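# Scoop at least four ice cubes from tub into jar

## Task

Move no fewer than four ice cubes out of the tub and into the jar, using the scoop if you like, without any cube ever touching the hand or arm (a single touch ends the run as a failure). Every remaining cube has to finish back in the tub, with none left on the table or in the scoop. At the end the tub and jar must stand upright on the table and the scoop must lie on the table. Nothing may still be held, even lightly, and the robot must not be bearing much of the weight of any of the three, so release everything and pull the hand away before finishing.

## Robot and tools

Robot: one arm ending in a five-finger right hand, with a single camera, cam_wrist (616x616 pixels). The arm's base may sit slightly tilted on the table, and reported positions get less accurate at long reach.

Scene frame: origin on the table top directly beneath the arm base, +z up, +y to the left when facing along +x. State lines report the hand point position (metres), its orientation as end_effector_quat_wxyz, and linear (m/s) and angular (rad/s) velocities, all in this frame.

Hand point: sits 0.05 m in front of the palm, at the spot where the index pad meets the thumb tip in a pinch. Its own axes: +z runs along straightened fingers, +y points out of the palm, +x runs across the palm from the thumb toward the little finger. Straight fingertips are 0.06 to 0.07 m beyond it along +z. Sideways the hand spans 0.08 m on the little-finger side, and on the thumb side 0.02 m (thumb swung in front) up to 0.09 m. A wrist bracket on the little-finger side protrudes 0.03 m past the point along +y and 0.11 m across the palm; it can collide. Tilting about x or y also shifts the point slightly.

execute_actions: argument actions is a list holding zero or one item; optional pictures (boolean). An empty list just returns the state. A wait item is {"steps": n}, n up to 300, counted from the previous result (your thinking time included). An action item is {"rows": [...], "steps": n}: 1 to 15 rows, n at most 15 (default 15), one row per 1/30 s step, the final row repeating to fill.

Each row holds 14 numbers, each between -1 and 1, in this order: dx, dy, dz, rx, ry, rz, little, ring, middle, index, thumb_bend, thumb_turn, force_limit, speed. The first six are an offset, not a pose: expressed in the hand point's own axes, measured from the hand point pose in the most recent result that reported it (or from the current pose if no result has shown it yet, or for the second and later calls in one reply). Every row uses that same reference, so rows do not add up. Scale: 1.0 equals 0.6 m or 180 degrees; rx, ry, rz form one rotation vector. All-zero offsets pull the hand back to the reference pose; they do not hold still.

The six hand numbers are absolute targets: fingers +1 straight, -1 curled into the palm; thumb_bend +1 straight, -1 fully bent; thumb_turn +1 beside the palm, -1 in front facing the fingers. A pinch is roughly index -0.22, thumb_bend -0.75, thumb_turn -0.57. force_limit maps linearly from about 0 N (-1) to 10 N (+1) at the fingertip (15 N for the two thumb motors) and only stops closing motors. speed maps from nearly zero (-1) to full (+1), where a complete finger stroke takes 0.6 s.

Motion limits: each step the commanded pose is clipped to within 100 mm and 16 degrees of the measured pose; the arm trails commands by about 0.17 s. After an action the arm only continues to the last clipped pose, so read the result and send the remainder. Position wins over orientation when both cannot be met.

move: argument target is one 14-number row, offsets as above. The hand point follows a straight path lasting 0.5 to 10 s (cut off at 10 s). speed in m/s, 0.002 to 0.5, default 0.25; rotation capped at twice that in rad/s. The hand numbers are sent at the start. Optional stop_force, 13 to 80 N, usable only after 0.2 s of scene time: the path stops when the wrist sensor sees that much extra push against the direction of travel for two steps, then backs up two steps. Omit it when leaving a surface; do not rely on it for turning moves; contacts on the arm above the sensor go unnoticed. The result adds a move: line with the ending (done, off_target, moving, held, fault, contact) plus limits=paced (pose clipped) or limits=held (some steps blocked), and the remaining distance to target.

wait: seconds, 0 to 10. zoom_image: camera "cam_wrist", region [x0, y0, x1, y1] in pixels, at most 504 by 504. show_instructions: no arguments, shows the reference image. finished_scene: scene, the number of the scene to end (1 or 2); irreversible.

Result lines: HELD marks steps not fully sent; "pose unreachable" means the clearance check altered or blocked the command; "Hand target" is the pose currently being driven to. Wrist force and Wrist torque are in the hand point's axes, with offsets up to about 5.5 N, noise around 3.4 N, saturating near 100 N; "no reading" is harmless. hand_measured, hand_stopped_by and hand_load_n list six values in row order. Stop words: moving, target, force, stalled, fault (motor dead). hand_load_n is positive when pushed open; loads near zero mean the grip is gone.

Gripping: swing the thumb in front before reaching; the hand wraps objects 0.035 to 0.08 m wide, held against the palm. A motor only starts when its target changes by 0.01 or more, then locks, holding at least 15 N. To tighten, raise force_limit and send a more closed target; to loosen, send a more open one. For gentle closing use speed -0.9 or lower.

Avoid: any ice cube touching hand or arm; knocking items off the table; drops, slams and hard pushes. The arm is stiff: targets past a firm contact cause faults. A joint torque at its limit (pan and lift 300, elbow 136, wrists 49.1 N m, held weight counted) or 150 N external force halts the arm for 10 s. Joint ranges: pan -3.142 to 3.142, lift -6.283 to 6.283, elbow 0.000 to 3.142, wrists -6.283 to 6.283. Holding loads heats motors: warning at 70 °C, braking at 85 °C. Loose objects may occasionally get nudged, and the simulation keeps running while you think.

Each tool is called after "Emit:" in YAML: its name, and indented under it one key for each argument.

Reference images:

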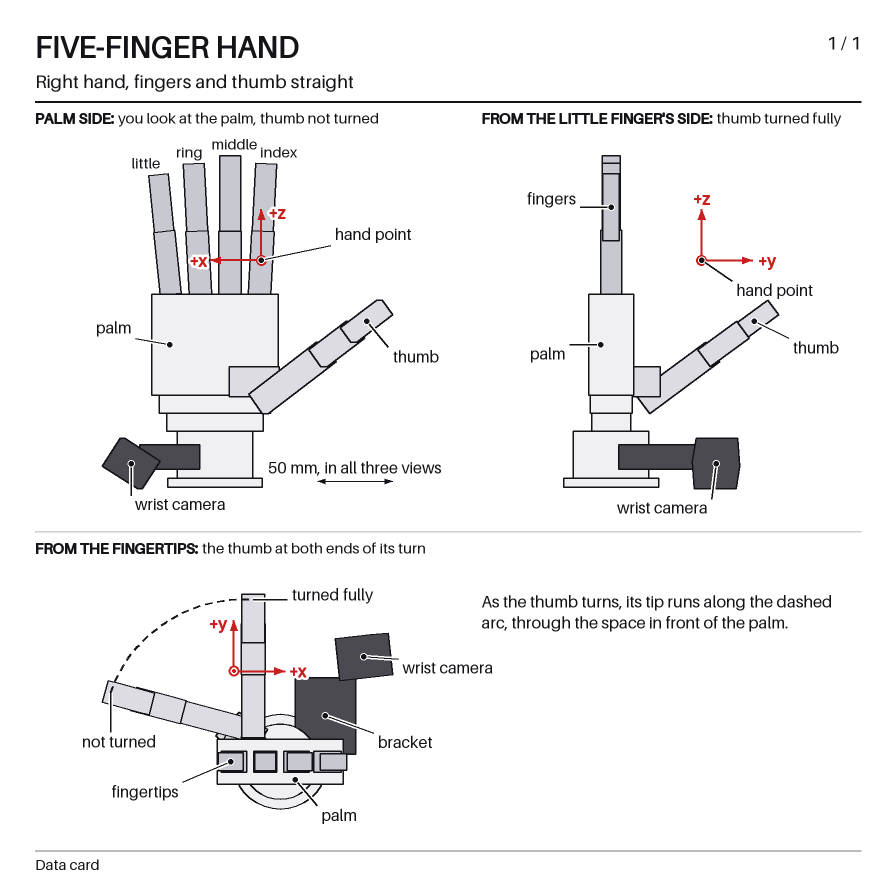

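## Session

Emit:
execute_actions:
  actions: []

Scene clock: 0.00 s of 6000.00 s.
end_effector_position=(+1.0792, +0.3032, +0.3802) hand_measured=(+1.000, +1.000, +1.000, +1.000, +1.000, +1.000) hand_load_n=(+0.0, +0.0, +0.0, +0.0, +0.0, +0.0) hand_stopped_by=(target, target, target, target, target, target) hand_force_limit=0.00 hand_speed=-0.80 end_effector_quat_wxyz=(+0.410, +0.796, +0.251, +0.369) end_effector_velocity=(-0.000, -0.000, +0.001) end_effector_angular_velocity=(-0.000, -0.000, +0.001)
Joint positions: [ 0.371 -0.647  0.771  0.46   2.34   0.855]
Joint velocities: [-0.    -0.001  0.002 -0.001 -0.    -0.001]
Wrist force (N, on the end effector, along its own x y z axes, offset not removed): no reading
Wrist torque (N m, same axes, about the end effector's origin, offset not removed): no reading
Hand target: +1.079, +0.303, +0.380; +0.410, +0.796, +0.251, +0.369

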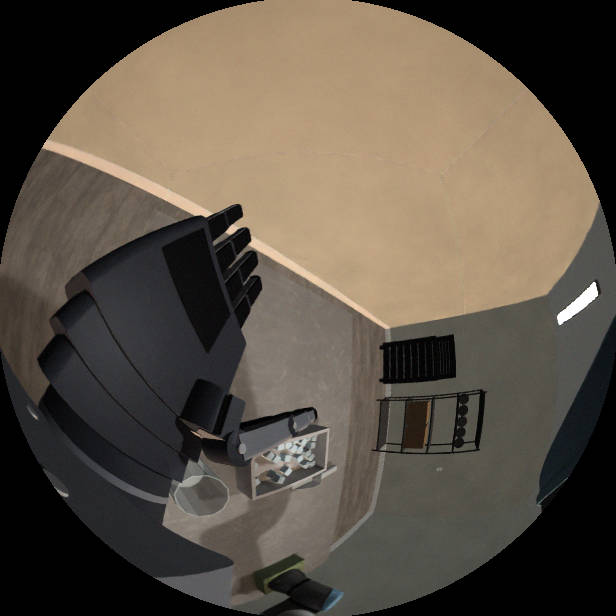

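Emit:
move:
  target: [-0.738,0.346,-0.067,0.28,-0.252,0.171,1,1,1,1,1,1,0,0.5]
  speed: 0.35

Emit:
zoom_image:
  camera: "cam_wrist"
  region: [150,150,500,500]

Scene clock: 22.97 s of 6000.00 s.
end_effector_position=(+0.8018, -0.1006, +0.4012) hand_measured=(+1.000, +1.000, +1.000, +1.000, +1.000, +1.000) hand_load_n=(+0.0, +0.0, +0.0, +0.0, +0.0, +0.0) hand_stopped_by=(target, target, target, target, target, target) hand_force_limit=0.00 hand_speed=0.50 end_effector_quat_wxyz=(+0.002, +1.000, +0.001, -0.000) end_effector_velocity=(-0.001, -0.002, +0.002) end_effector_angular_velocity=(+0.003, +0.001, -0.001)
Joint positions: [-0.212 -0.921  1.04   1.456  1.576  1.312]
Joint velocities: [-0.003 -0.001 -0.001  0.004 -0.003 -0.003]
Wrist force (N, on the end effector, along its own x y z axes, offset not removed): [-1.9 1.1 1.2]
Wrist torque (N m, same axes, about the end effector's origin, offset not removed): [0.20 0.01 -0.22]
Hand target: +0.802, -0.101, +0.401; +0.002, +1.000, +0.001, -0.000
Off the commanded pose: 0.001 m, 0 deg.
After step 90, 17.50 s passed at rest.
move: done

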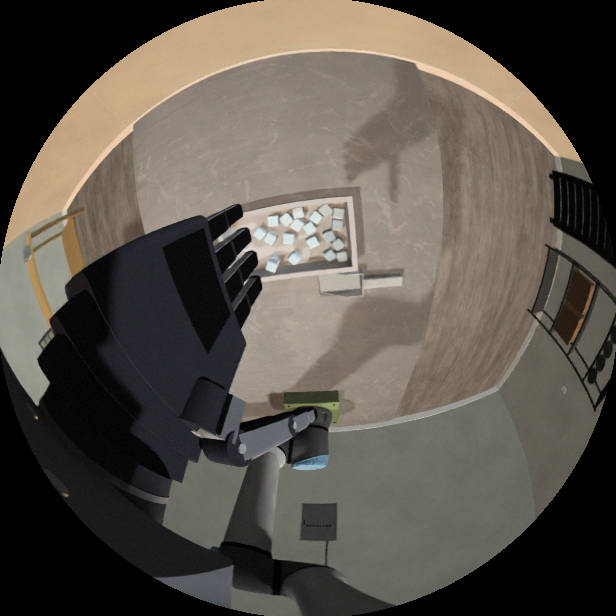

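Region (150, 150, 500, 500) of cam_wrist's 616x616 image, scaled by 1.440, with more detail than that image has.

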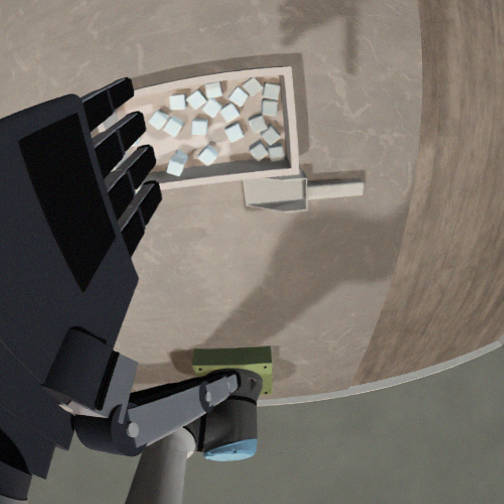

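Emit:
move:
  target: [-0.17,0.33,0.2,0,0,0.5,1,1,1,1,1,-1,0,0.5]
  speed: 0.35

Emit:
zoom_image:
  camera: "cam_wrist"
  region: [200,150,500,450]

Scene clock: 50.83 s of 6000.00 s.
end_effector_position=(+0.7005, -0.2991, +0.2817) hand_measured=(+1.000, +1.000, +1.000, +1.000, +1.000, -1.000) hand_load_n=(+0.0, +0.0, +0.0, +0.0, +0.0, +0.0) hand_stopped_by=(target, target, target, target, target, target) hand_force_limit=0.00 hand_speed=0.50 end_effector_quat_wxyz=(+0.002, +0.708, -0.706, +0.001) end_effector_velocity=(-0.000, -0.001, -0.000) end_effector_angular_velocity=(-0.000, +0.000, -0.011)
Joint positions: [-0.572 -0.886  1.193  1.266  1.578  2.521]
Joint velocities: [-0.002  0.     0.    -0.001  0.     0.009]
Wrist force (N, on the end effector, along its own x y z axes, offset not removed): [-2.4 -0.6 0.8]
Wrist torque (N m, same axes, about the end effector's origin, offset not removed): [-0.02 0.12 -0.26]
Hand target: +0.700, -0.299, +0.282; +0.002, +0.708, -0.706, +0.001
Off the commanded pose: 0.000 m, 0 deg.
After step 90, 22.07 s passed at rest.
move: done

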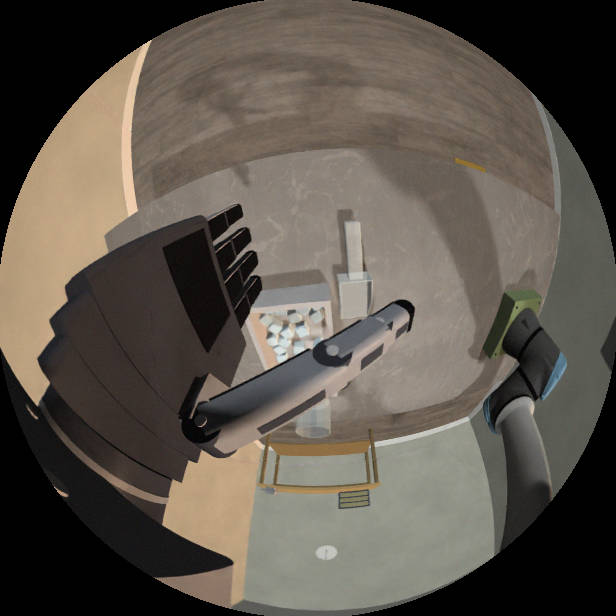

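Region (200, 150, 500, 450) of cam_wrist's 616x616 image, scaled by 1.680, with more detail than that image has.

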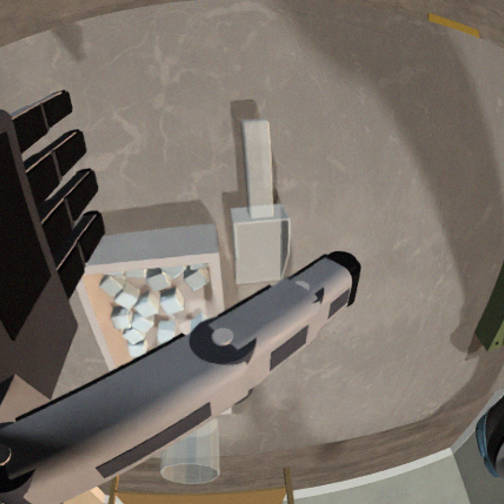

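Emit:
move:
  target: [0.1,0.2,0.25,0.333,0,0,1,1,1,1,1,1,0,0.5]

Emit:
zoom_image:
  camera: "cam_wrist"
  region: [200,180,520,500]

Scene clock: 69.87 s of 6000.00 s.
end_effector_position=(+0.5807, -0.3602, +0.1318) hand_measured=(+1.000, +1.000, +1.000, +1.000, +1.000, +1.000) hand_load_n=(+0.0, +0.0, +0.0, +0.0, +0.0, +0.0) hand_stopped_by=(target, target, target, target, target, target) hand_force_limit=0.00 hand_speed=0.50 end_effector_quat_wxyz=(-0.352, +0.615, -0.611, +0.353) end_effector_velocity=(-0.000, -0.002, -0.001) end_effector_angular_velocity=(-0.002, -0.014, -0.002)
Joint positions: [-1.077 -1.185  2.019  0.104  0.682  2.324]
Joint velocities: [-0.007  0.001  0.004 -0.017 -0.012  0.005]
Wrist force (N, on the end effector, along its own x y z axes, offset not removed): [-2.2 1.7 -0.1]
Wrist torque (N m, same axes, about the end effector's origin, offset not removed): [0.34 0.10 -0.21]
Hand target: +0.581, -0.360, +0.132; -0.352, +0.614, -0.611, +0.353
Off the commanded pose: 0.000 m, 0 deg.
After step 90, 13.43 s passed at rest.
move: done

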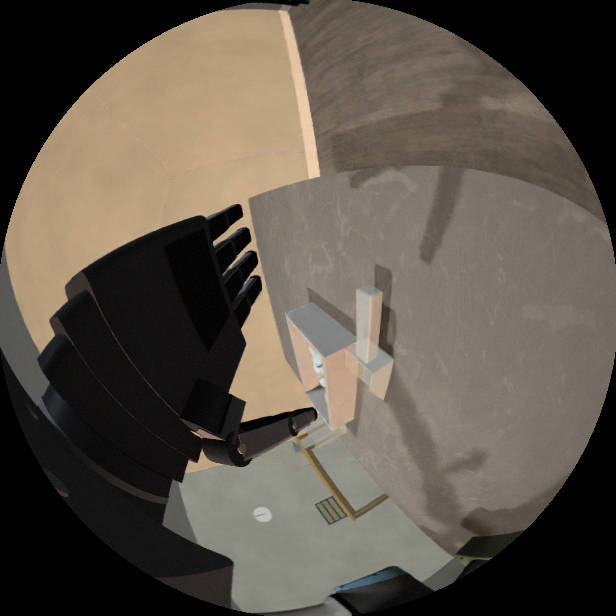

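Region (200, 180, 520, 500) of cam_wrist's 616x616 image, scaled by 1.575, with more detail than that image has.

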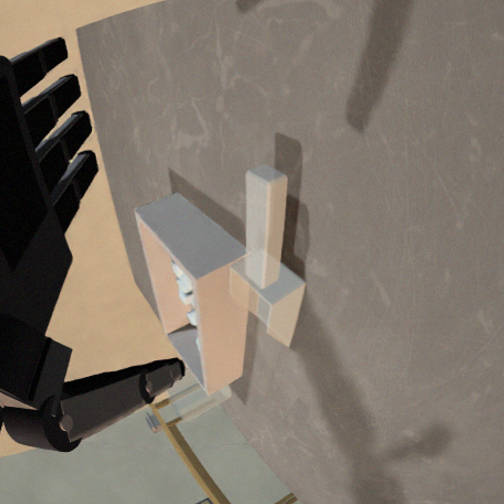

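Emit:
move:
  target: [-0.15,0.008,0.12,0,0,0,0.2,0.2,0.2,0.2,0,-1,0,0.5]
  speed: 0.15

Emit:
zoom_image:
  camera: "cam_wrist"
  region: [200,150,520,470]

Scene clock: 97.57 s of 6000.00 s.
end_effector_position=(+0.6402, -0.2702, +0.0913) hand_measured=(+0.200, +0.200, +0.200, +0.200, +0.000, -1.000) hand_load_n=(+0.0, +0.0, +0.0, +0.0, +0.0, +0.0) hand_stopped_by=(target, target, target, target, target, target) hand_force_limit=0.00 hand_speed=0.50 end_effector_quat_wxyz=(-0.352, +0.615, -0.611, +0.353) end_effector_velocity=(+0.001, +0.000, +0.000) end_effector_angular_velocity=(-0.001, -0.001, -0.002)
Joint positions: [-0.887 -1.178  2.08  -0.122  0.806  2.537]
Joint velocities: [ 0.003 -0.    -0.    -0.004  0.003  0.005]
Wrist force (N, on the end effector, along its own x y z axes, offset not removed): [-2.4 0.3 0.8]
Wrist torque (N m, same axes, about the end effector's origin, offset not removed): [0.07 0.10 -0.26]
Hand target: +0.640, -0.270, +0.091; -0.352, +0.615, -0.611, +0.353
Off the commanded pose: 0.000 m, 0 deg.
After step 90, 23.40 s passed at rest.
move: done

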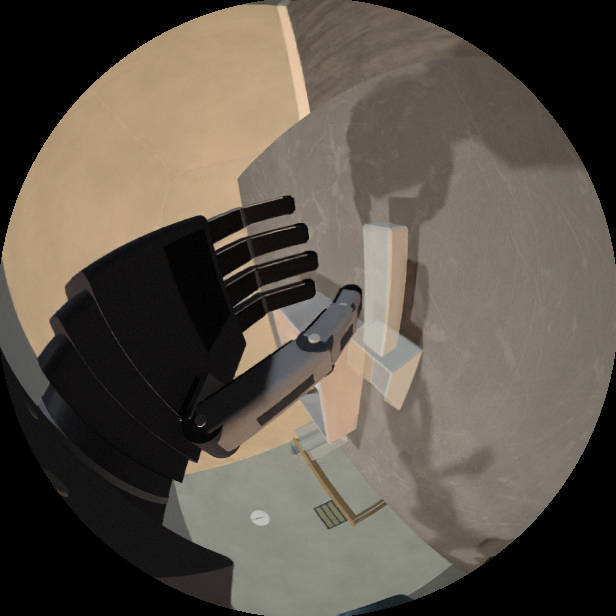

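Region (200, 150, 520, 470) of cam_wrist's 616x616 image, scaled by 1.575, with more detail than that image has.

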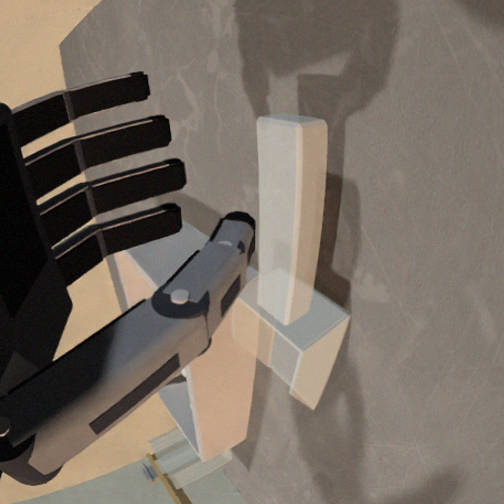

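Emit:
move:
  target: [0.008,0.088,0.017,0,0,0,0.3,0.3,0.3,0.3,0.7,-1,0,0.8]
  speed: 0.04
  stop_force: 15

Emit:
zoom_image:
  camera: "cam_wrist"
  region: [180,130,500,450]

Scene clock: 124.10 s of 6000.00 s.
end_effector_position=(+0.6225, -0.2752, +0.0407) hand_measured=(+0.300, +0.300, +0.300, +0.300, +0.700, -1.000) hand_load_n=(+0.0, +0.0, +0.0, +0.0, +0.0, +0.0) hand_stopped_by=(target, target, target, target, target, target) hand_force_limit=0.00 hand_speed=0.80 end_effector_quat_wxyz=(-0.352, +0.615, -0.611, +0.353) end_effector_velocity=(-0.001, -0.000, -0.002) end_effector_angular_velocity=(+0.002, +0.001, -0.001)
Joint positions: [-0.922 -1.108  2.116 -0.203  0.782  2.502]
Joint velocities: [-0.001  0.003  0.    -0.002 -0.001  0.   ]
Wrist force (N, on the end effector, along its own x y z axes, offset not removed): [-3.4 1.5 -0.3]
Wrist torque (N m, same axes, about the end effector's origin, offset not removed): [0.31 0.30 -0.30]
Hand target: +0.622, -0.275, +0.041; -0.352, +0.615, -0.611, +0.353
Off the commanded pose: 0.000 m, 0 deg.
After step 90, 21.83 s passed at rest.
move: done

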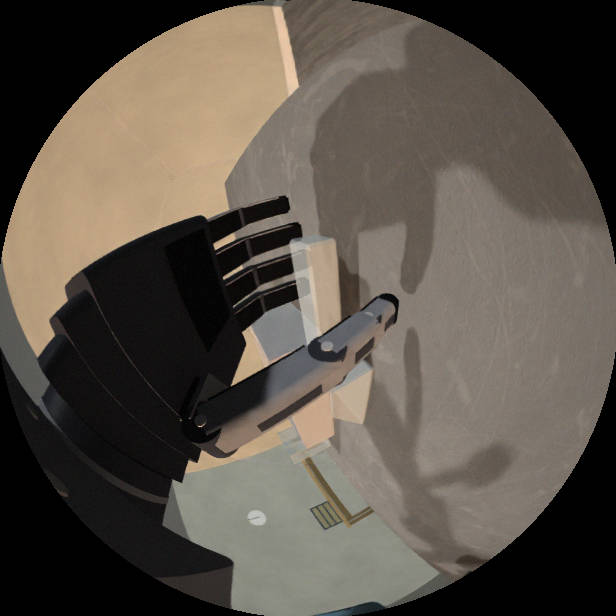

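Region (180, 130, 500, 450) of cam_wrist's 616x616 image, scaled by 1.575, with more detail than that image has.

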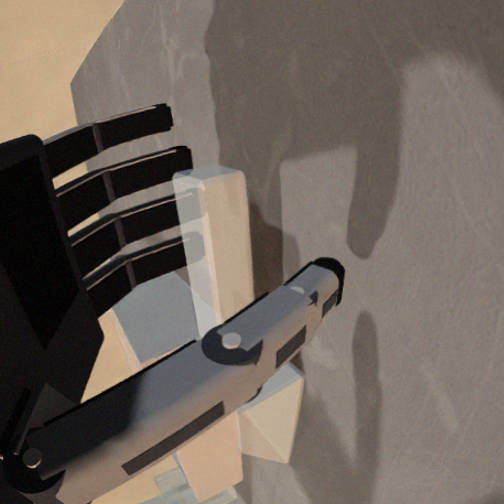

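Emit:
move:
  target: [-0.025,0.01,0.028,0,0,0,0.2,0.2,0.2,0.2,0.4,-1,0,0]
  speed: 0.02
  stop_force: 13

Emit:
zoom_image:
  camera: "cam_wrist"
  region: [180,130,500,450]

Scene clock: 130.20 s of 6000.00 s.
end_effector_position=(+0.6339, -0.2603, +0.0272) hand_measured=(+0.200, +0.200, +0.200, +0.200, +0.400, -1.000) hand_load_n=(+0.0, +0.0, +0.0, +0.0, +0.0, +0.0) hand_stopped_by=(target, target, target, target, target, target) hand_force_limit=0.00 hand_speed=0.00 end_effector_quat_wxyz=(-0.352, +0.615, -0.611, +0.353) end_effector_velocity=(+0.000, +0.001, -0.001) end_effector_angular_velocity=(+0.001, +0.000, -0.001)
Joint positions: [-0.885 -1.091  2.121 -0.251  0.807  2.538]
Joint velocities: [ 0.002  0.001  0.001 -0.004  0.002  0.004]
Wrist force (N, on the end effector, along its own x y z axes, offset not removed): [-2.6 0.2 1.1]
Wrist torque (N m, same axes, about the end effector's origin, offset not removed): [0.08 0.15 -0.26]
Hand target: +0.634, -0.260, +0.027; -0.352, +0.615, -0.611, +0.353
Off the commanded pose: 0.000 m, 0 deg.
After step 90, 1.63 s passed at rest.
move: done

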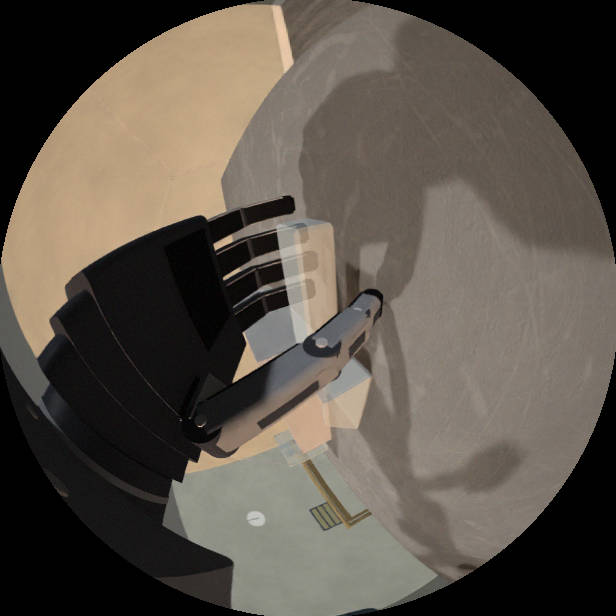

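Region (180, 130, 500, 450) of cam_wrist's 616x616 image, scaled by 1.575, with more detail than that image has.

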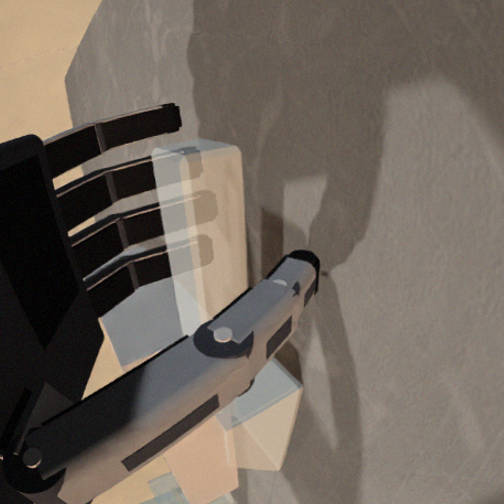

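Emit:
move:
  target: [0,0,0,0,0,0,-1,-1,-1,-1,-0.6,-1,0.2,-0.6]

Emit:
zoom_image:
  camera: "cam_wrist"
  region: [180,130,500,450]

Scene clock: 137.17 s of 6000.00 s.
end_effector_position=(+0.6339, -0.2603, +0.0272) hand_measured=(-1.000, -1.000, -0.484, -1.000, -0.032, -1.000) hand_load_n=(+0.0, +0.0, +7.5, +1.0, +9.0, +1.0) hand_stopped_by=(target, target, force, target, force, target) hand_force_limit=0.20 hand_speed=-0.60 end_effector_quat_wxyz=(-0.352, +0.615, -0.611, +0.353) end_effector_velocity=(+0.000, +0.000, -0.000) end_effector_angular_velocity=(+0.001, +0.000, -0.000)
Joint positions: [-0.885 -1.091  2.121 -0.251  0.807  2.538]
Joint velocities: [ 0.     0.001 -0.001  0.    -0.     0.001]
Wrist force (N, on the end effector, along its own x y z axes, offset not removed): [-3.5 0.5 0.3]
Wrist torque (N m, same axes, about the end effector's origin, offset not removed): [0.11 0.34 -0.37]
Hand target: +0.634, -0.260, +0.027; -0.352, +0.615, -0.611, +0.353
Off the commanded pose: 0.000 m, 0 deg.
After step 90, 1.90 s passed at rest.
move: done

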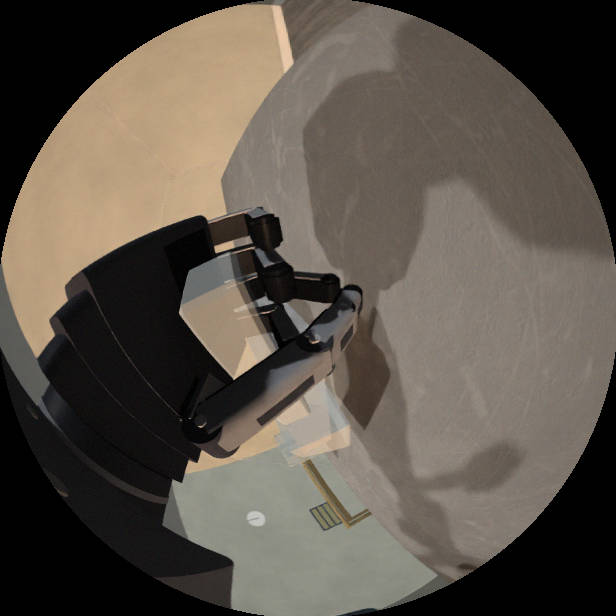

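Region (180, 130, 500, 450) of cam_wrist's 616x616 image, scaled by 1.575, with more detail than that image has.

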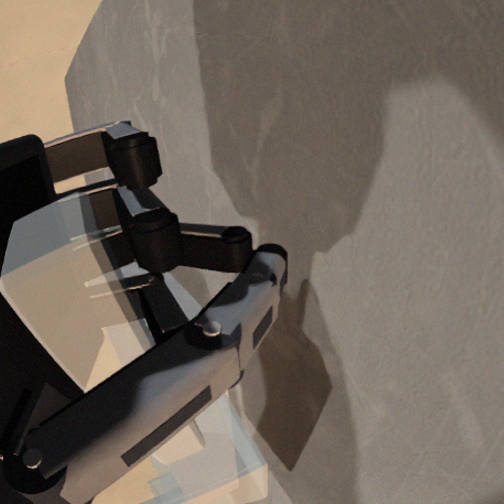

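Emit:
move:
  target: [0,-0.02,-0.012,0,0,0,-1,-1,-0.99,-1,0.6,-1,1,-0.3]
  speed: 0.03

Emit:
move:
  target: [0,0,0,0,0,0,-1,-1,-1,-1,-1,-1,1,-0.3]

Emit:
move:
  target: [0,-0.17,-0.1,0,0,0,-1,-1,-1,-1,-1,-1,1,-0.3]
  speed: 0.1

Emit:
zoom_image:
  camera: "cam_wrist"
  region: [130,180,480,530]

Scene clock: 146.90 s of 6000.00 s.
end_effector_position=(+0.6337, -0.2603, +0.0412) hand_measured=(-1.000, -1.000, -0.990, -1.000, +0.600, -1.000) hand_load_n=(+0.0, +0.0, +0.0, +1.0, +0.0, +0.0) hand_stopped_by=(target, target, target, target, target, target) hand_force_limit=1.00 hand_speed=-0.30 end_effector_quat_wxyz=(-0.352, +0.615, -0.611, +0.353) end_effector_velocity=(+0.000, -0.000, +0.001) end_effector_angular_velocity=(-0.000, -0.000, -0.000)
Joint positions: [-0.886 -1.114  2.118 -0.225  0.807  2.538]
Joint velocities: [ 0.    -0.001  0.     0.     0.     0.   ]
Wrist force (N, on the end effector, along its own x y z axes, offset not removed): [-1.1 1.9 2.8]
Wrist torque (N m, same axes, about the end effector's origin, offset not removed): [0.20 -0.03 -0.18]
Hand target: +0.634, -0.260, +0.041; -0.352, +0.615, -0.611, +0.353
Off the commanded pose: 0.000 m, 0 deg.
After step 90, 5.60 s passed at rest.
move: done

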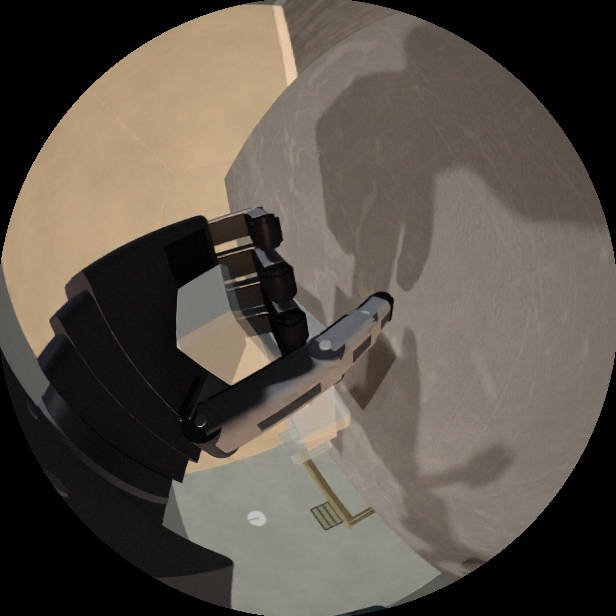

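Scene clock: 148.20 s of 6000.00 s.
end_effector_position=(+0.6337, -0.2603, +0.0412) hand_measured=(-1.000, -1.000, -1.000, -1.000, -0.108, -1.000) hand_load_n=(+0.0, +0.0, -2.5, +0.5, +16.0, +5.0) hand_stopped_by=(target, target, target, target, force, target) hand_force_limit=1.00 hand_speed=-0.30 end_effector_quat_wxyz=(-0.352, +0.615, -0.611, +0.353) end_effector_velocity=(-0.000, -0.001, +0.000) end_effector_angular_velocity=(-0.000, +0.000, -0.000)
Joint positions: [-0.886 -1.114  2.118 -0.225  0.807  2.538]
Joint velocities: [-0.001  0.    -0.     0.001 -0.    -0.001]
Wrist force (N, on the end effector, along its own x y z axes, offset not removed): [-1.9 0.2 1.1]
Wrist torque (N m, same axes, about the end effector's origin, offset not removed): [0.06 0.13 -0.34]
Hand target: +0.634, -0.260, +0.041; -0.352, +0.615, -0.611, +0.353
Off the commanded pose: 0.000 m, 0 deg.
move: done

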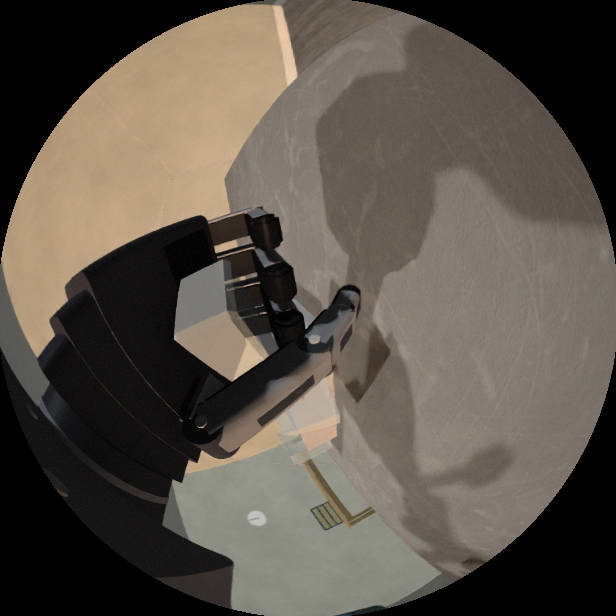

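Scene clock: 149.83 s of 6000.00 s.
end_effector_position=(+0.6331, -0.2598, +0.1593) hand_measured=(-1.000, -1.000, -1.000, -1.000, -0.108, -1.000) hand_load_n=(+0.0, +0.0, -2.5, +0.5, +15.5, +5.0) hand_stopped_by=(target, target, target, target, force, target) hand_force_limit=1.00 hand_speed=-0.30 end_effector_quat_wxyz=(-0.352, +0.615, -0.611, +0.353) end_effector_velocity=(-0.000, +0.000, +0.002) end_effector_angular_velocity=(+0.000, -0.000, +0.000)
Joint positions: [-0.885 -1.288  2.07  -0.003  0.807  2.539]
Joint velocities: [-0.    -0.003 -0.001  0.004 -0.    -0.   ]
Wrist force (N, on the end effector, along its own x y z axes, offset not removed): [-1.6 1.5 -0.1]
Wrist torque (N m, same axes, about the end effector's origin, offset not removed): [0.23 0.05 -0.31]
Hand target: +0.633, -0.260, +0.160; -0.352, +0.615, -0.611, +0.353
Off the commanded pose: 0.000 m, 0 deg.
move: done

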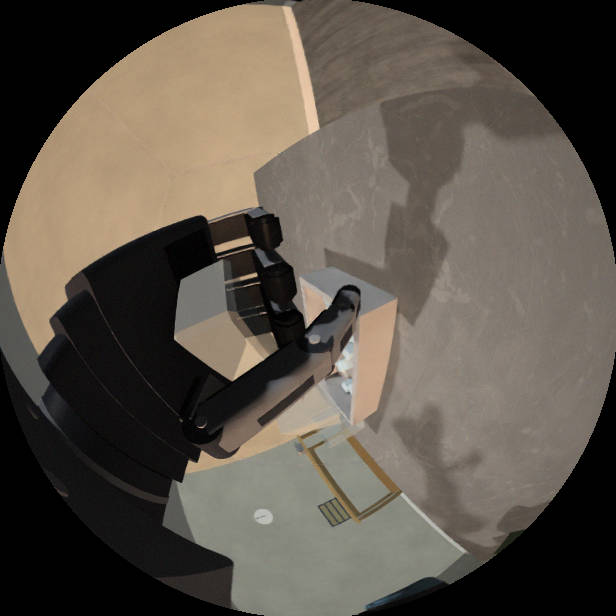

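Region (130, 180, 480, 530) of cam_wrist's 616x616 image, scaled by 1.440, with more detail than that image has.

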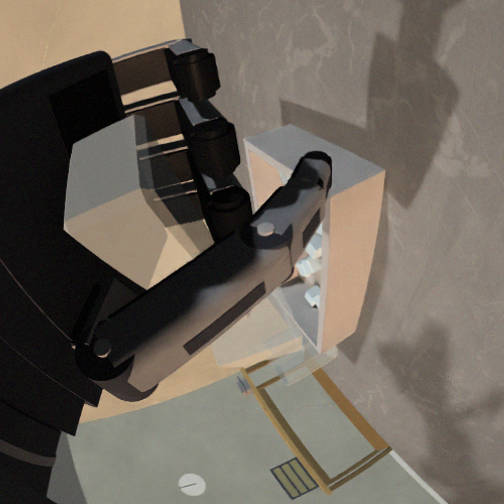

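Emit:
move:
  target: [0.02,0.21,0.07,0,0,0,-1,-1,-1,-1,-1,-1,1,-0.3]
  speed: 0.08
  stop_force: 13

Emit:
move:
  target: [0,0,0,0,0,0,0.3,0.3,0.3,0.3,0.5,-1,1,-0.8]

Emit:
move:
  target: [0,-0.02,-0.012,0,0,0,0.3,0.3,0.3,0.3,0.5,-1,1,-0.8]
  speed: 0.03

Emit:
zoom_image:
  camera: "cam_wrist"
  region: [180,130,500,450]

Scene clock: 164.73 s of 6000.00 s.
end_effector_position=(+0.6061, -0.2724, +0.0294) hand_measured=(-1.000, -1.000, -1.000, -1.000, -0.108, -1.000) hand_load_n=(+0.0, +0.0, -2.5, +0.5, +15.5, +5.0) hand_stopped_by=(target, target, target, target, force, target) hand_force_limit=1.00 hand_speed=-0.30 end_effector_quat_wxyz=(-0.352, +0.615, -0.611, +0.353) end_effector_velocity=(+0.001, -0.002, -0.001) end_effector_angular_velocity=(-0.002, -0.001, -0.000)
Joint positions: [-0.947 -1.101  2.146 -0.221  0.765  2.476]
Joint velocities: [-0.001  0.003 -0.001 -0.004 -0.001 -0.001]
Wrist force (N, on the end effector, along its own x y z axes, offset not removed): [-1.6 0.3 0.8]
Wrist torque (N m, same axes, about the end effector's origin, offset not removed): [0.06 -0.01 -0.27]
Hand target: +0.606, -0.272, +0.029; -0.352, +0.615, -0.611, +0.353
Off the commanded pose: 0.000 m, 0 deg.
After step 90, 9.77 s passed at rest.
move: done

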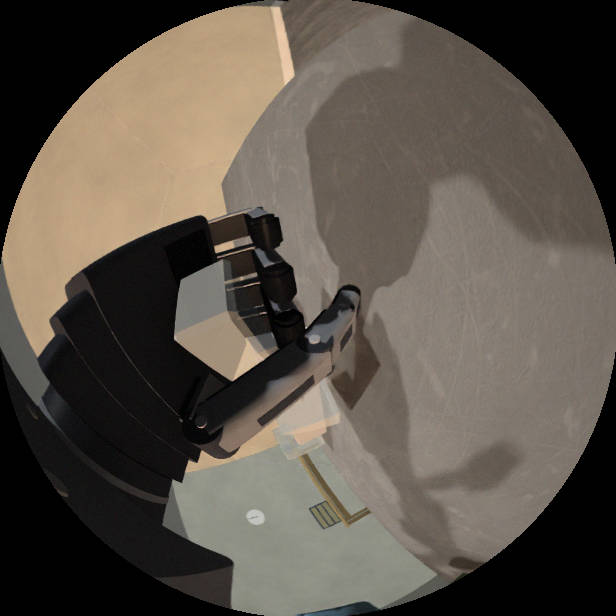

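Scene clock: 168.90 s of 6000.00 s.
end_effector_position=(+0.6061, -0.2724, +0.0294) hand_measured=(+0.300, +0.300, +0.300, +0.300, +0.500, -1.000) hand_load_n=(+0.0, +0.0, +0.0, +0.0, +0.0, +0.0) hand_stopped_by=(target, target, target, target, target, target) hand_force_limit=1.00 hand_speed=-0.80 end_effector_quat_wxyz=(-0.352, +0.615, -0.611, +0.353) end_effector_velocity=(-0.001, +0.002, -0.001) end_effector_angular_velocity=(+0.004, +0.002, -0.000)
Joint positions: [-0.947 -1.101  2.146 -0.221  0.765  2.476]
Joint velocities: [0.    0.    0.002 0.002 0.    0.   ]
Wrist force (N, on the end effector, along its own x y z axes, offset not removed): [-2.9 0.0 0.9]
Wrist torque (N m, same axes, about the end effector's origin, offset not removed): [0.06 0.23 -0.30]
Hand target: +0.606, -0.272, +0.029; -0.352, +0.615, -0.611, +0.353
Off the commanded pose: 0.000 m, 0 deg.
move: done

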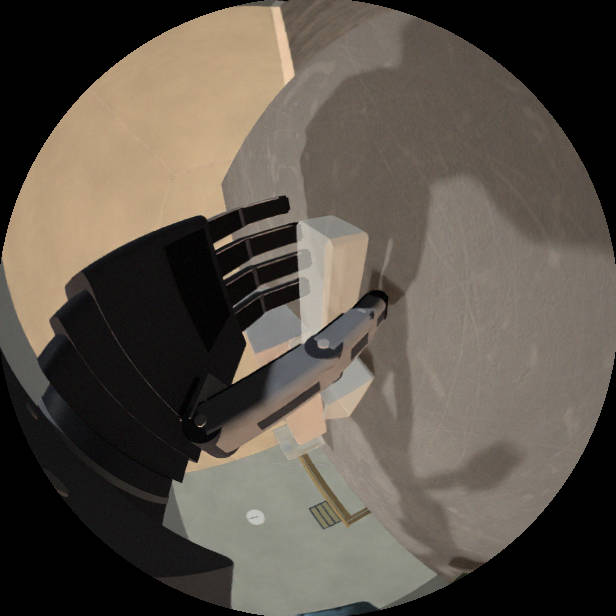

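Scene clock: 169.70 s of 6000.00 s.
end_effector_position=(+0.6059, -0.2723, +0.0432) hand_measured=(+0.300, +0.300, +0.300, +0.300, +0.500, -1.000) hand_load_n=(+0.0, +0.0, +0.0, +0.0, +0.0, +0.0) hand_stopped_by=(target, target, target, target, target, target) hand_force_limit=1.00 hand_speed=-0.80 end_effector_quat_wxyz=(-0.352, +0.615, -0.611, +0.353) end_effector_velocity=(-0.000, -0.000, +0.002) end_effector_angular_velocity=(-0.001, -0.000, +0.000)
Joint positions: [-0.947 -1.125  2.144 -0.195  0.765  2.476]
Joint velocities: [-0.    -0.004 -0.     0.004 -0.    -0.001]
Wrist force (N, on the end effector, along its own x y z axes, offset not removed): [-2.2 -0.3 0.4]
Wrist torque (N m, same axes, about the end effector's origin, offset not removed): [0.09 0.09 -0.18]
Hand target: +0.606, -0.272, +0.043; -0.352, +0.615, -0.611, +0.353
Off the commanded pose: 0.000 m, 0 deg.
move: done

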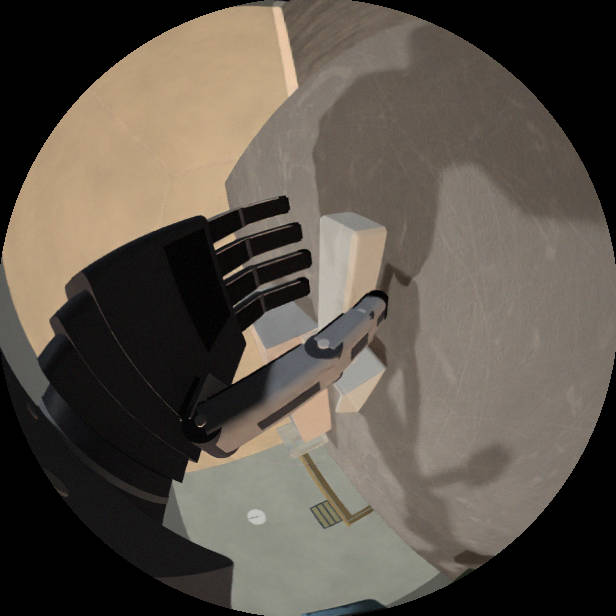

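Region (180, 130, 500, 450) of cam_wrist's 616x616 image, scaled by 1.575, with more detail than that image has.

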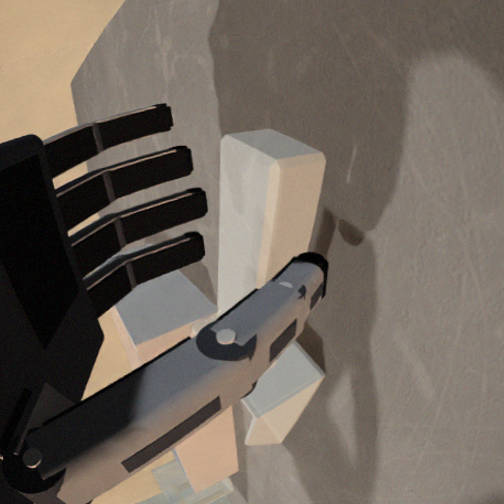

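Emit:
move:
  target: [0,-0.1,-0.1,-0.12,0,0,1,1,1,1,1,-1,1,0.5]
  speed: 0.15

Emit:
move:
  target: [0,0,0,0,0,0,1,1,1,1,1,1,1,0.8]

Emit:
zoom_image:
  camera: "cam_wrist"
  region: [200,150,500,450]

Scene clock: 178.50 s of 6000.00 s.
end_effector_position=(+0.5842, -0.2721, +0.1253) hand_measured=(+1.000, +1.000, +1.000, +1.000, +1.000, -1.000) hand_load_n=(+0.0, +0.0, +0.0, +0.0, +0.0, +0.0) hand_stopped_by=(target, target, target, target, target, target) hand_force_limit=1.00 hand_speed=0.50 end_effector_quat_wxyz=(-0.231, +0.670, -0.667, +0.232) end_effector_velocity=(-0.001, -0.000, +0.001) end_effector_angular_velocity=(+0.001, +0.010, +0.001)
Joint positions: [-0.847 -1.202  1.958  0.359  1.072  2.363]
Joint velocities: [ 0.002  0.002 -0.006  0.012  0.008 -0.002]
Wrist force (N, on the end effector, along its own x y z axes, offset not removed): [-3.8 -0.9 0.7]
Wrist torque (N m, same axes, about the end effector's origin, offset not removed): [-0.03 0.37 -0.35]
Hand target: +0.584, -0.272, +0.125; -0.230, +0.670, -0.667, +0.232
Off the commanded pose: 0.000 m, 0 deg.
After step 90, 4.10 s passed at rest.
move: done

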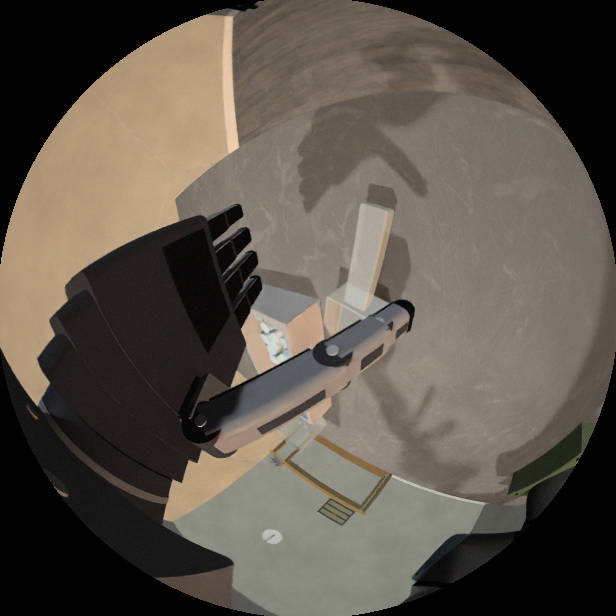

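Scene clock: 179.57 s of 6000.00 s.
end_effector_position=(+0.5842, -0.2721, +0.1252) hand_measured=(+1.000, +1.000, +1.000, +1.000, +1.000, +1.000) hand_load_n=(+0.0, +0.0, +0.0, +0.0, +0.0, +0.0) hand_stopped_by=(target, target, target, target, target, target) hand_force_limit=1.00 hand_speed=0.80 end_effector_quat_wxyz=(-0.231, +0.670, -0.667, +0.232) end_effector_velocity=(+0.000, -0.000, +0.000) end_effector_angular_velocity=(-0.001, -0.001, +0.000)
Joint positions: [-0.847 -1.202  1.958  0.359  1.072  2.363]
Joint velocities: [ 0.    -0.    -0.    -0.001 -0.     0.   ]
Wrist force (N, on the end effector, along its own x y z axes, offset not removed): [-5.2 0.8 -1.2]
Wrist torque (N m, same axes, about the end effector's origin, offset not removed): [0.29 0.54 -0.40]
Hand target: +0.584, -0.272, +0.125; -0.231, +0.670, -0.667, +0.232
Off the commanded pose: 0.000 m, 0 deg.
move: done

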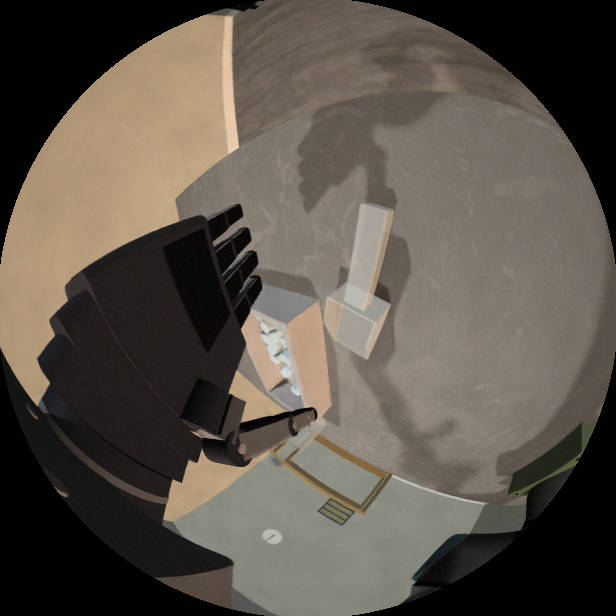

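Region (200, 150, 500, 450) of cam_wrist's 616x616 image, scaled by 1.680, with more detail than that image has.

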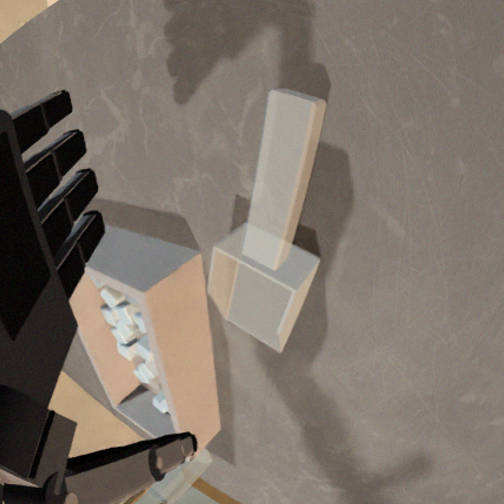

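Emit:
move:
  target: [0.03,0.04,0.053,0.12,0.055,0.047,0.3,0.3,0.3,0.3,0.6,-1,1,0.8]
  speed: 0.15

Emit:
move:
  target: [0,0.053,0.031,0,0,0,0.3,0.3,0.3,0.3,0.6,-1,1,0.8]
  speed: 0.04
  stop_force: 13

Emit:
zoom_image:
  camera: "cam_wrist"
  region: [200,150,500,450]

Scene clock: 197.27 s of 6000.00 s.
end_effector_position=(+0.5852, -0.2903, +0.0855) hand_measured=(+0.300, +0.300, +0.300, +0.300, +0.600, -1.000) hand_load_n=(+0.0, +0.0, +0.0, +0.0, +0.0, +0.0) hand_stopped_by=(target, target, target, target, target, target) hand_force_limit=1.00 hand_speed=0.80 end_effector_quat_wxyz=(+0.310, -0.542, +0.676, -0.392) end_effector_velocity=(+0.000, -0.001, -0.001) end_effector_angular_velocity=(-0.004, -0.010, -0.006)
Joint positions: [-0.955 -1.267  2.219 -0.266  0.923  2.675]
Joint velocities: [-0.001 -0.     0.007 -0.021 -0.001  0.01 ]
Wrist force (N, on the end effector, along its own x y z axes, offset not removed): [-3.2 0.8 -1.9]
Wrist torque (N m, same axes, about the end effector's origin, offset not removed): [0.31 0.35 -0.28]
Hand target: +0.585, -0.290, +0.085; +0.310, -0.541, +0.676, -0.392
Off the commanded pose: 0.000 m, 0 deg.
After step 90, 12.80 s passed at rest.
move: done

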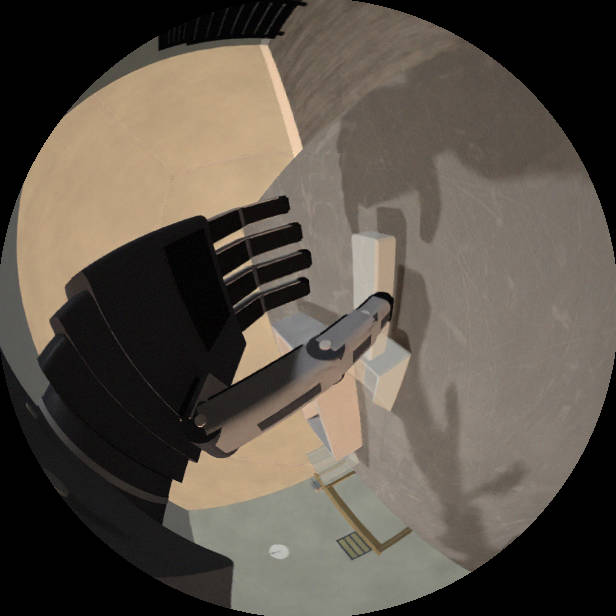

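Scene clock: 198.57 s of 6000.00 s.
end_effector_position=(+0.5853, -0.2905, +0.0489) hand_measured=(+0.300, +0.300, +0.300, +0.300, +0.600, -1.000) hand_load_n=(+0.0, +0.0, +0.0, +0.0, +0.0, +0.0) hand_stopped_by=(target, target, target, target, target, target) hand_force_limit=1.00 hand_speed=0.80 end_effector_quat_wxyz=(+0.310, -0.542, +0.676, -0.392) end_effector_velocity=(-0.000, +0.001, -0.002) end_effector_angular_velocity=(+0.000, +0.000, +0.000)
Joint positions: [-0.956 -1.204  2.232 -0.342  0.922  2.675]
Joint velocities: [ 0.     0.004  0.002 -0.005 -0.    -0.   ]
Wrist force (N, on the end effector, along its own x y z axes, offset not removed): [-1.5 1.2 -1.2]
Wrist torque (N m, same axes, about the end effector's origin, offset not removed): [0.36 0.04 -0.17]
Hand target: +0.585, -0.291, +0.049; +0.310, -0.542, +0.676, -0.392
Off the commanded pose: 0.000 m, 0 deg.
move: done

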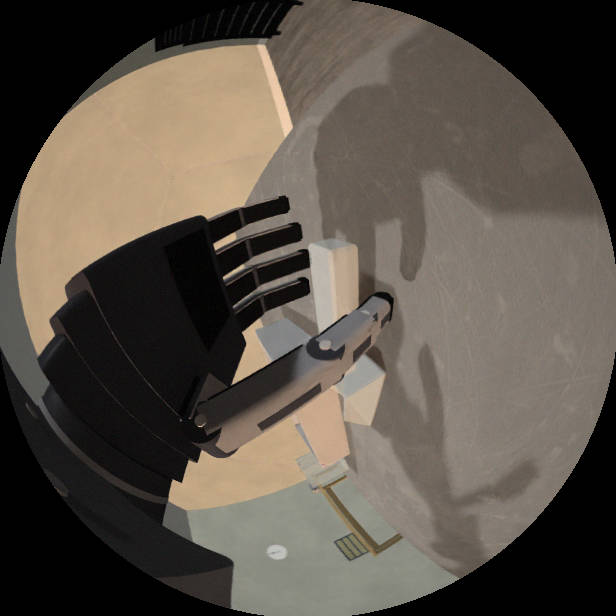

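Region (200, 150, 500, 450) of cam_wrist's 616x616 image, scaled by 1.680, with more detail than that image has.

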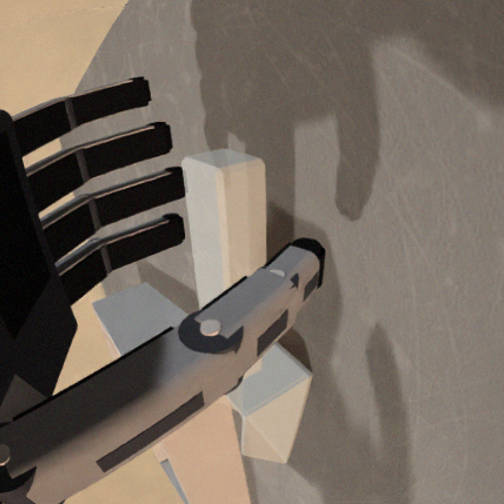

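Gentle close to find contacts.

Emit:
move:
  target: [0,0,0,0,0,0,0.6,0.6,-0.6,-0.6,-0.1,-1,-0.3,-0.85]

Emit:
zoom_image:
  camera: "cam_wrist"
  region: [200,150,500,450]

Scene clock: 205.70 s of 6000.00 s.
end_effector_position=(+0.5854, -0.2905, +0.0489) hand_measured=(+0.600, +0.600, -0.132, -0.140, +0.338, -1.000) hand_load_n=(+0.0, +0.0, +3.5, +4.0, +7.0, -3.0) hand_stopped_by=(target, target, force, force, force, target) hand_force_limit=-0.30 hand_speed=-0.85 end_effector_quat_wxyz=(+0.310, -0.542, +0.676, -0.392) end_effector_velocity=(-0.001, +0.001, -0.001) end_effector_angular_velocity=(+0.004, +0.001, -0.001)
Joint positions: [-0.956 -1.204  2.232 -0.342  0.922  2.675]
Joint velocities: [-0.     0.001  0.002  0.001 -0.     0.002]
Wrist force (N, on the end effector, along its own x y z axes, offset not removed): [-3.3 0.0 0.4]
Wrist torque (N m, same axes, about the end effector's origin, offset not removed): [0.07 0.28 -0.29]
Hand target: +0.585, -0.291, +0.049; +0.310, -0.542, +0.676, -0.392
Off the commanded pose: 0.000 m, 0 deg.
After step 90, 2.10 s passed at rest.
move: done

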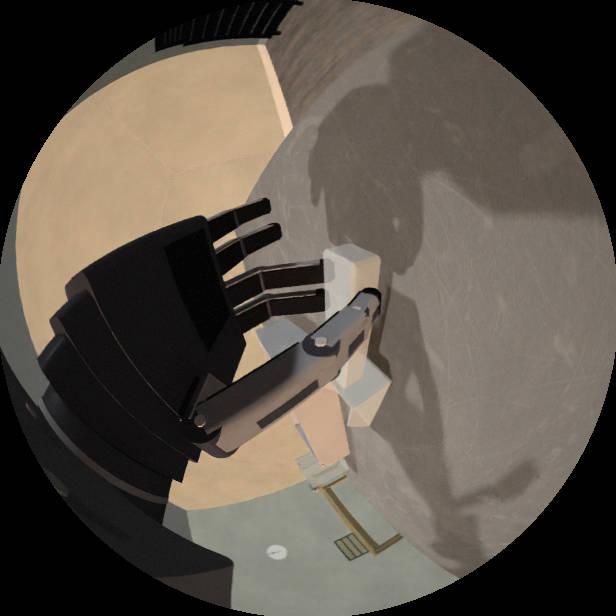

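Region (200, 150, 500, 450) of cam_wrist's 616x616 image, scaled by 1.680, with more detail than that image has.

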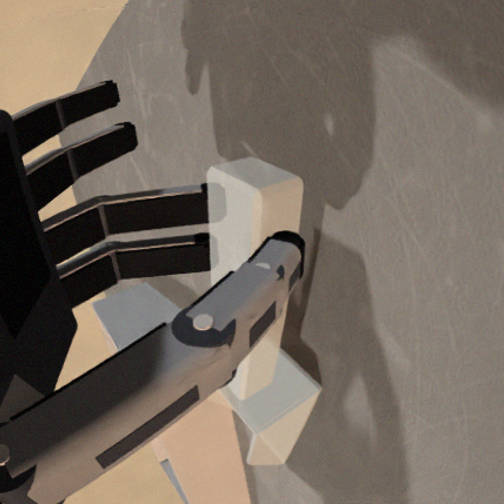

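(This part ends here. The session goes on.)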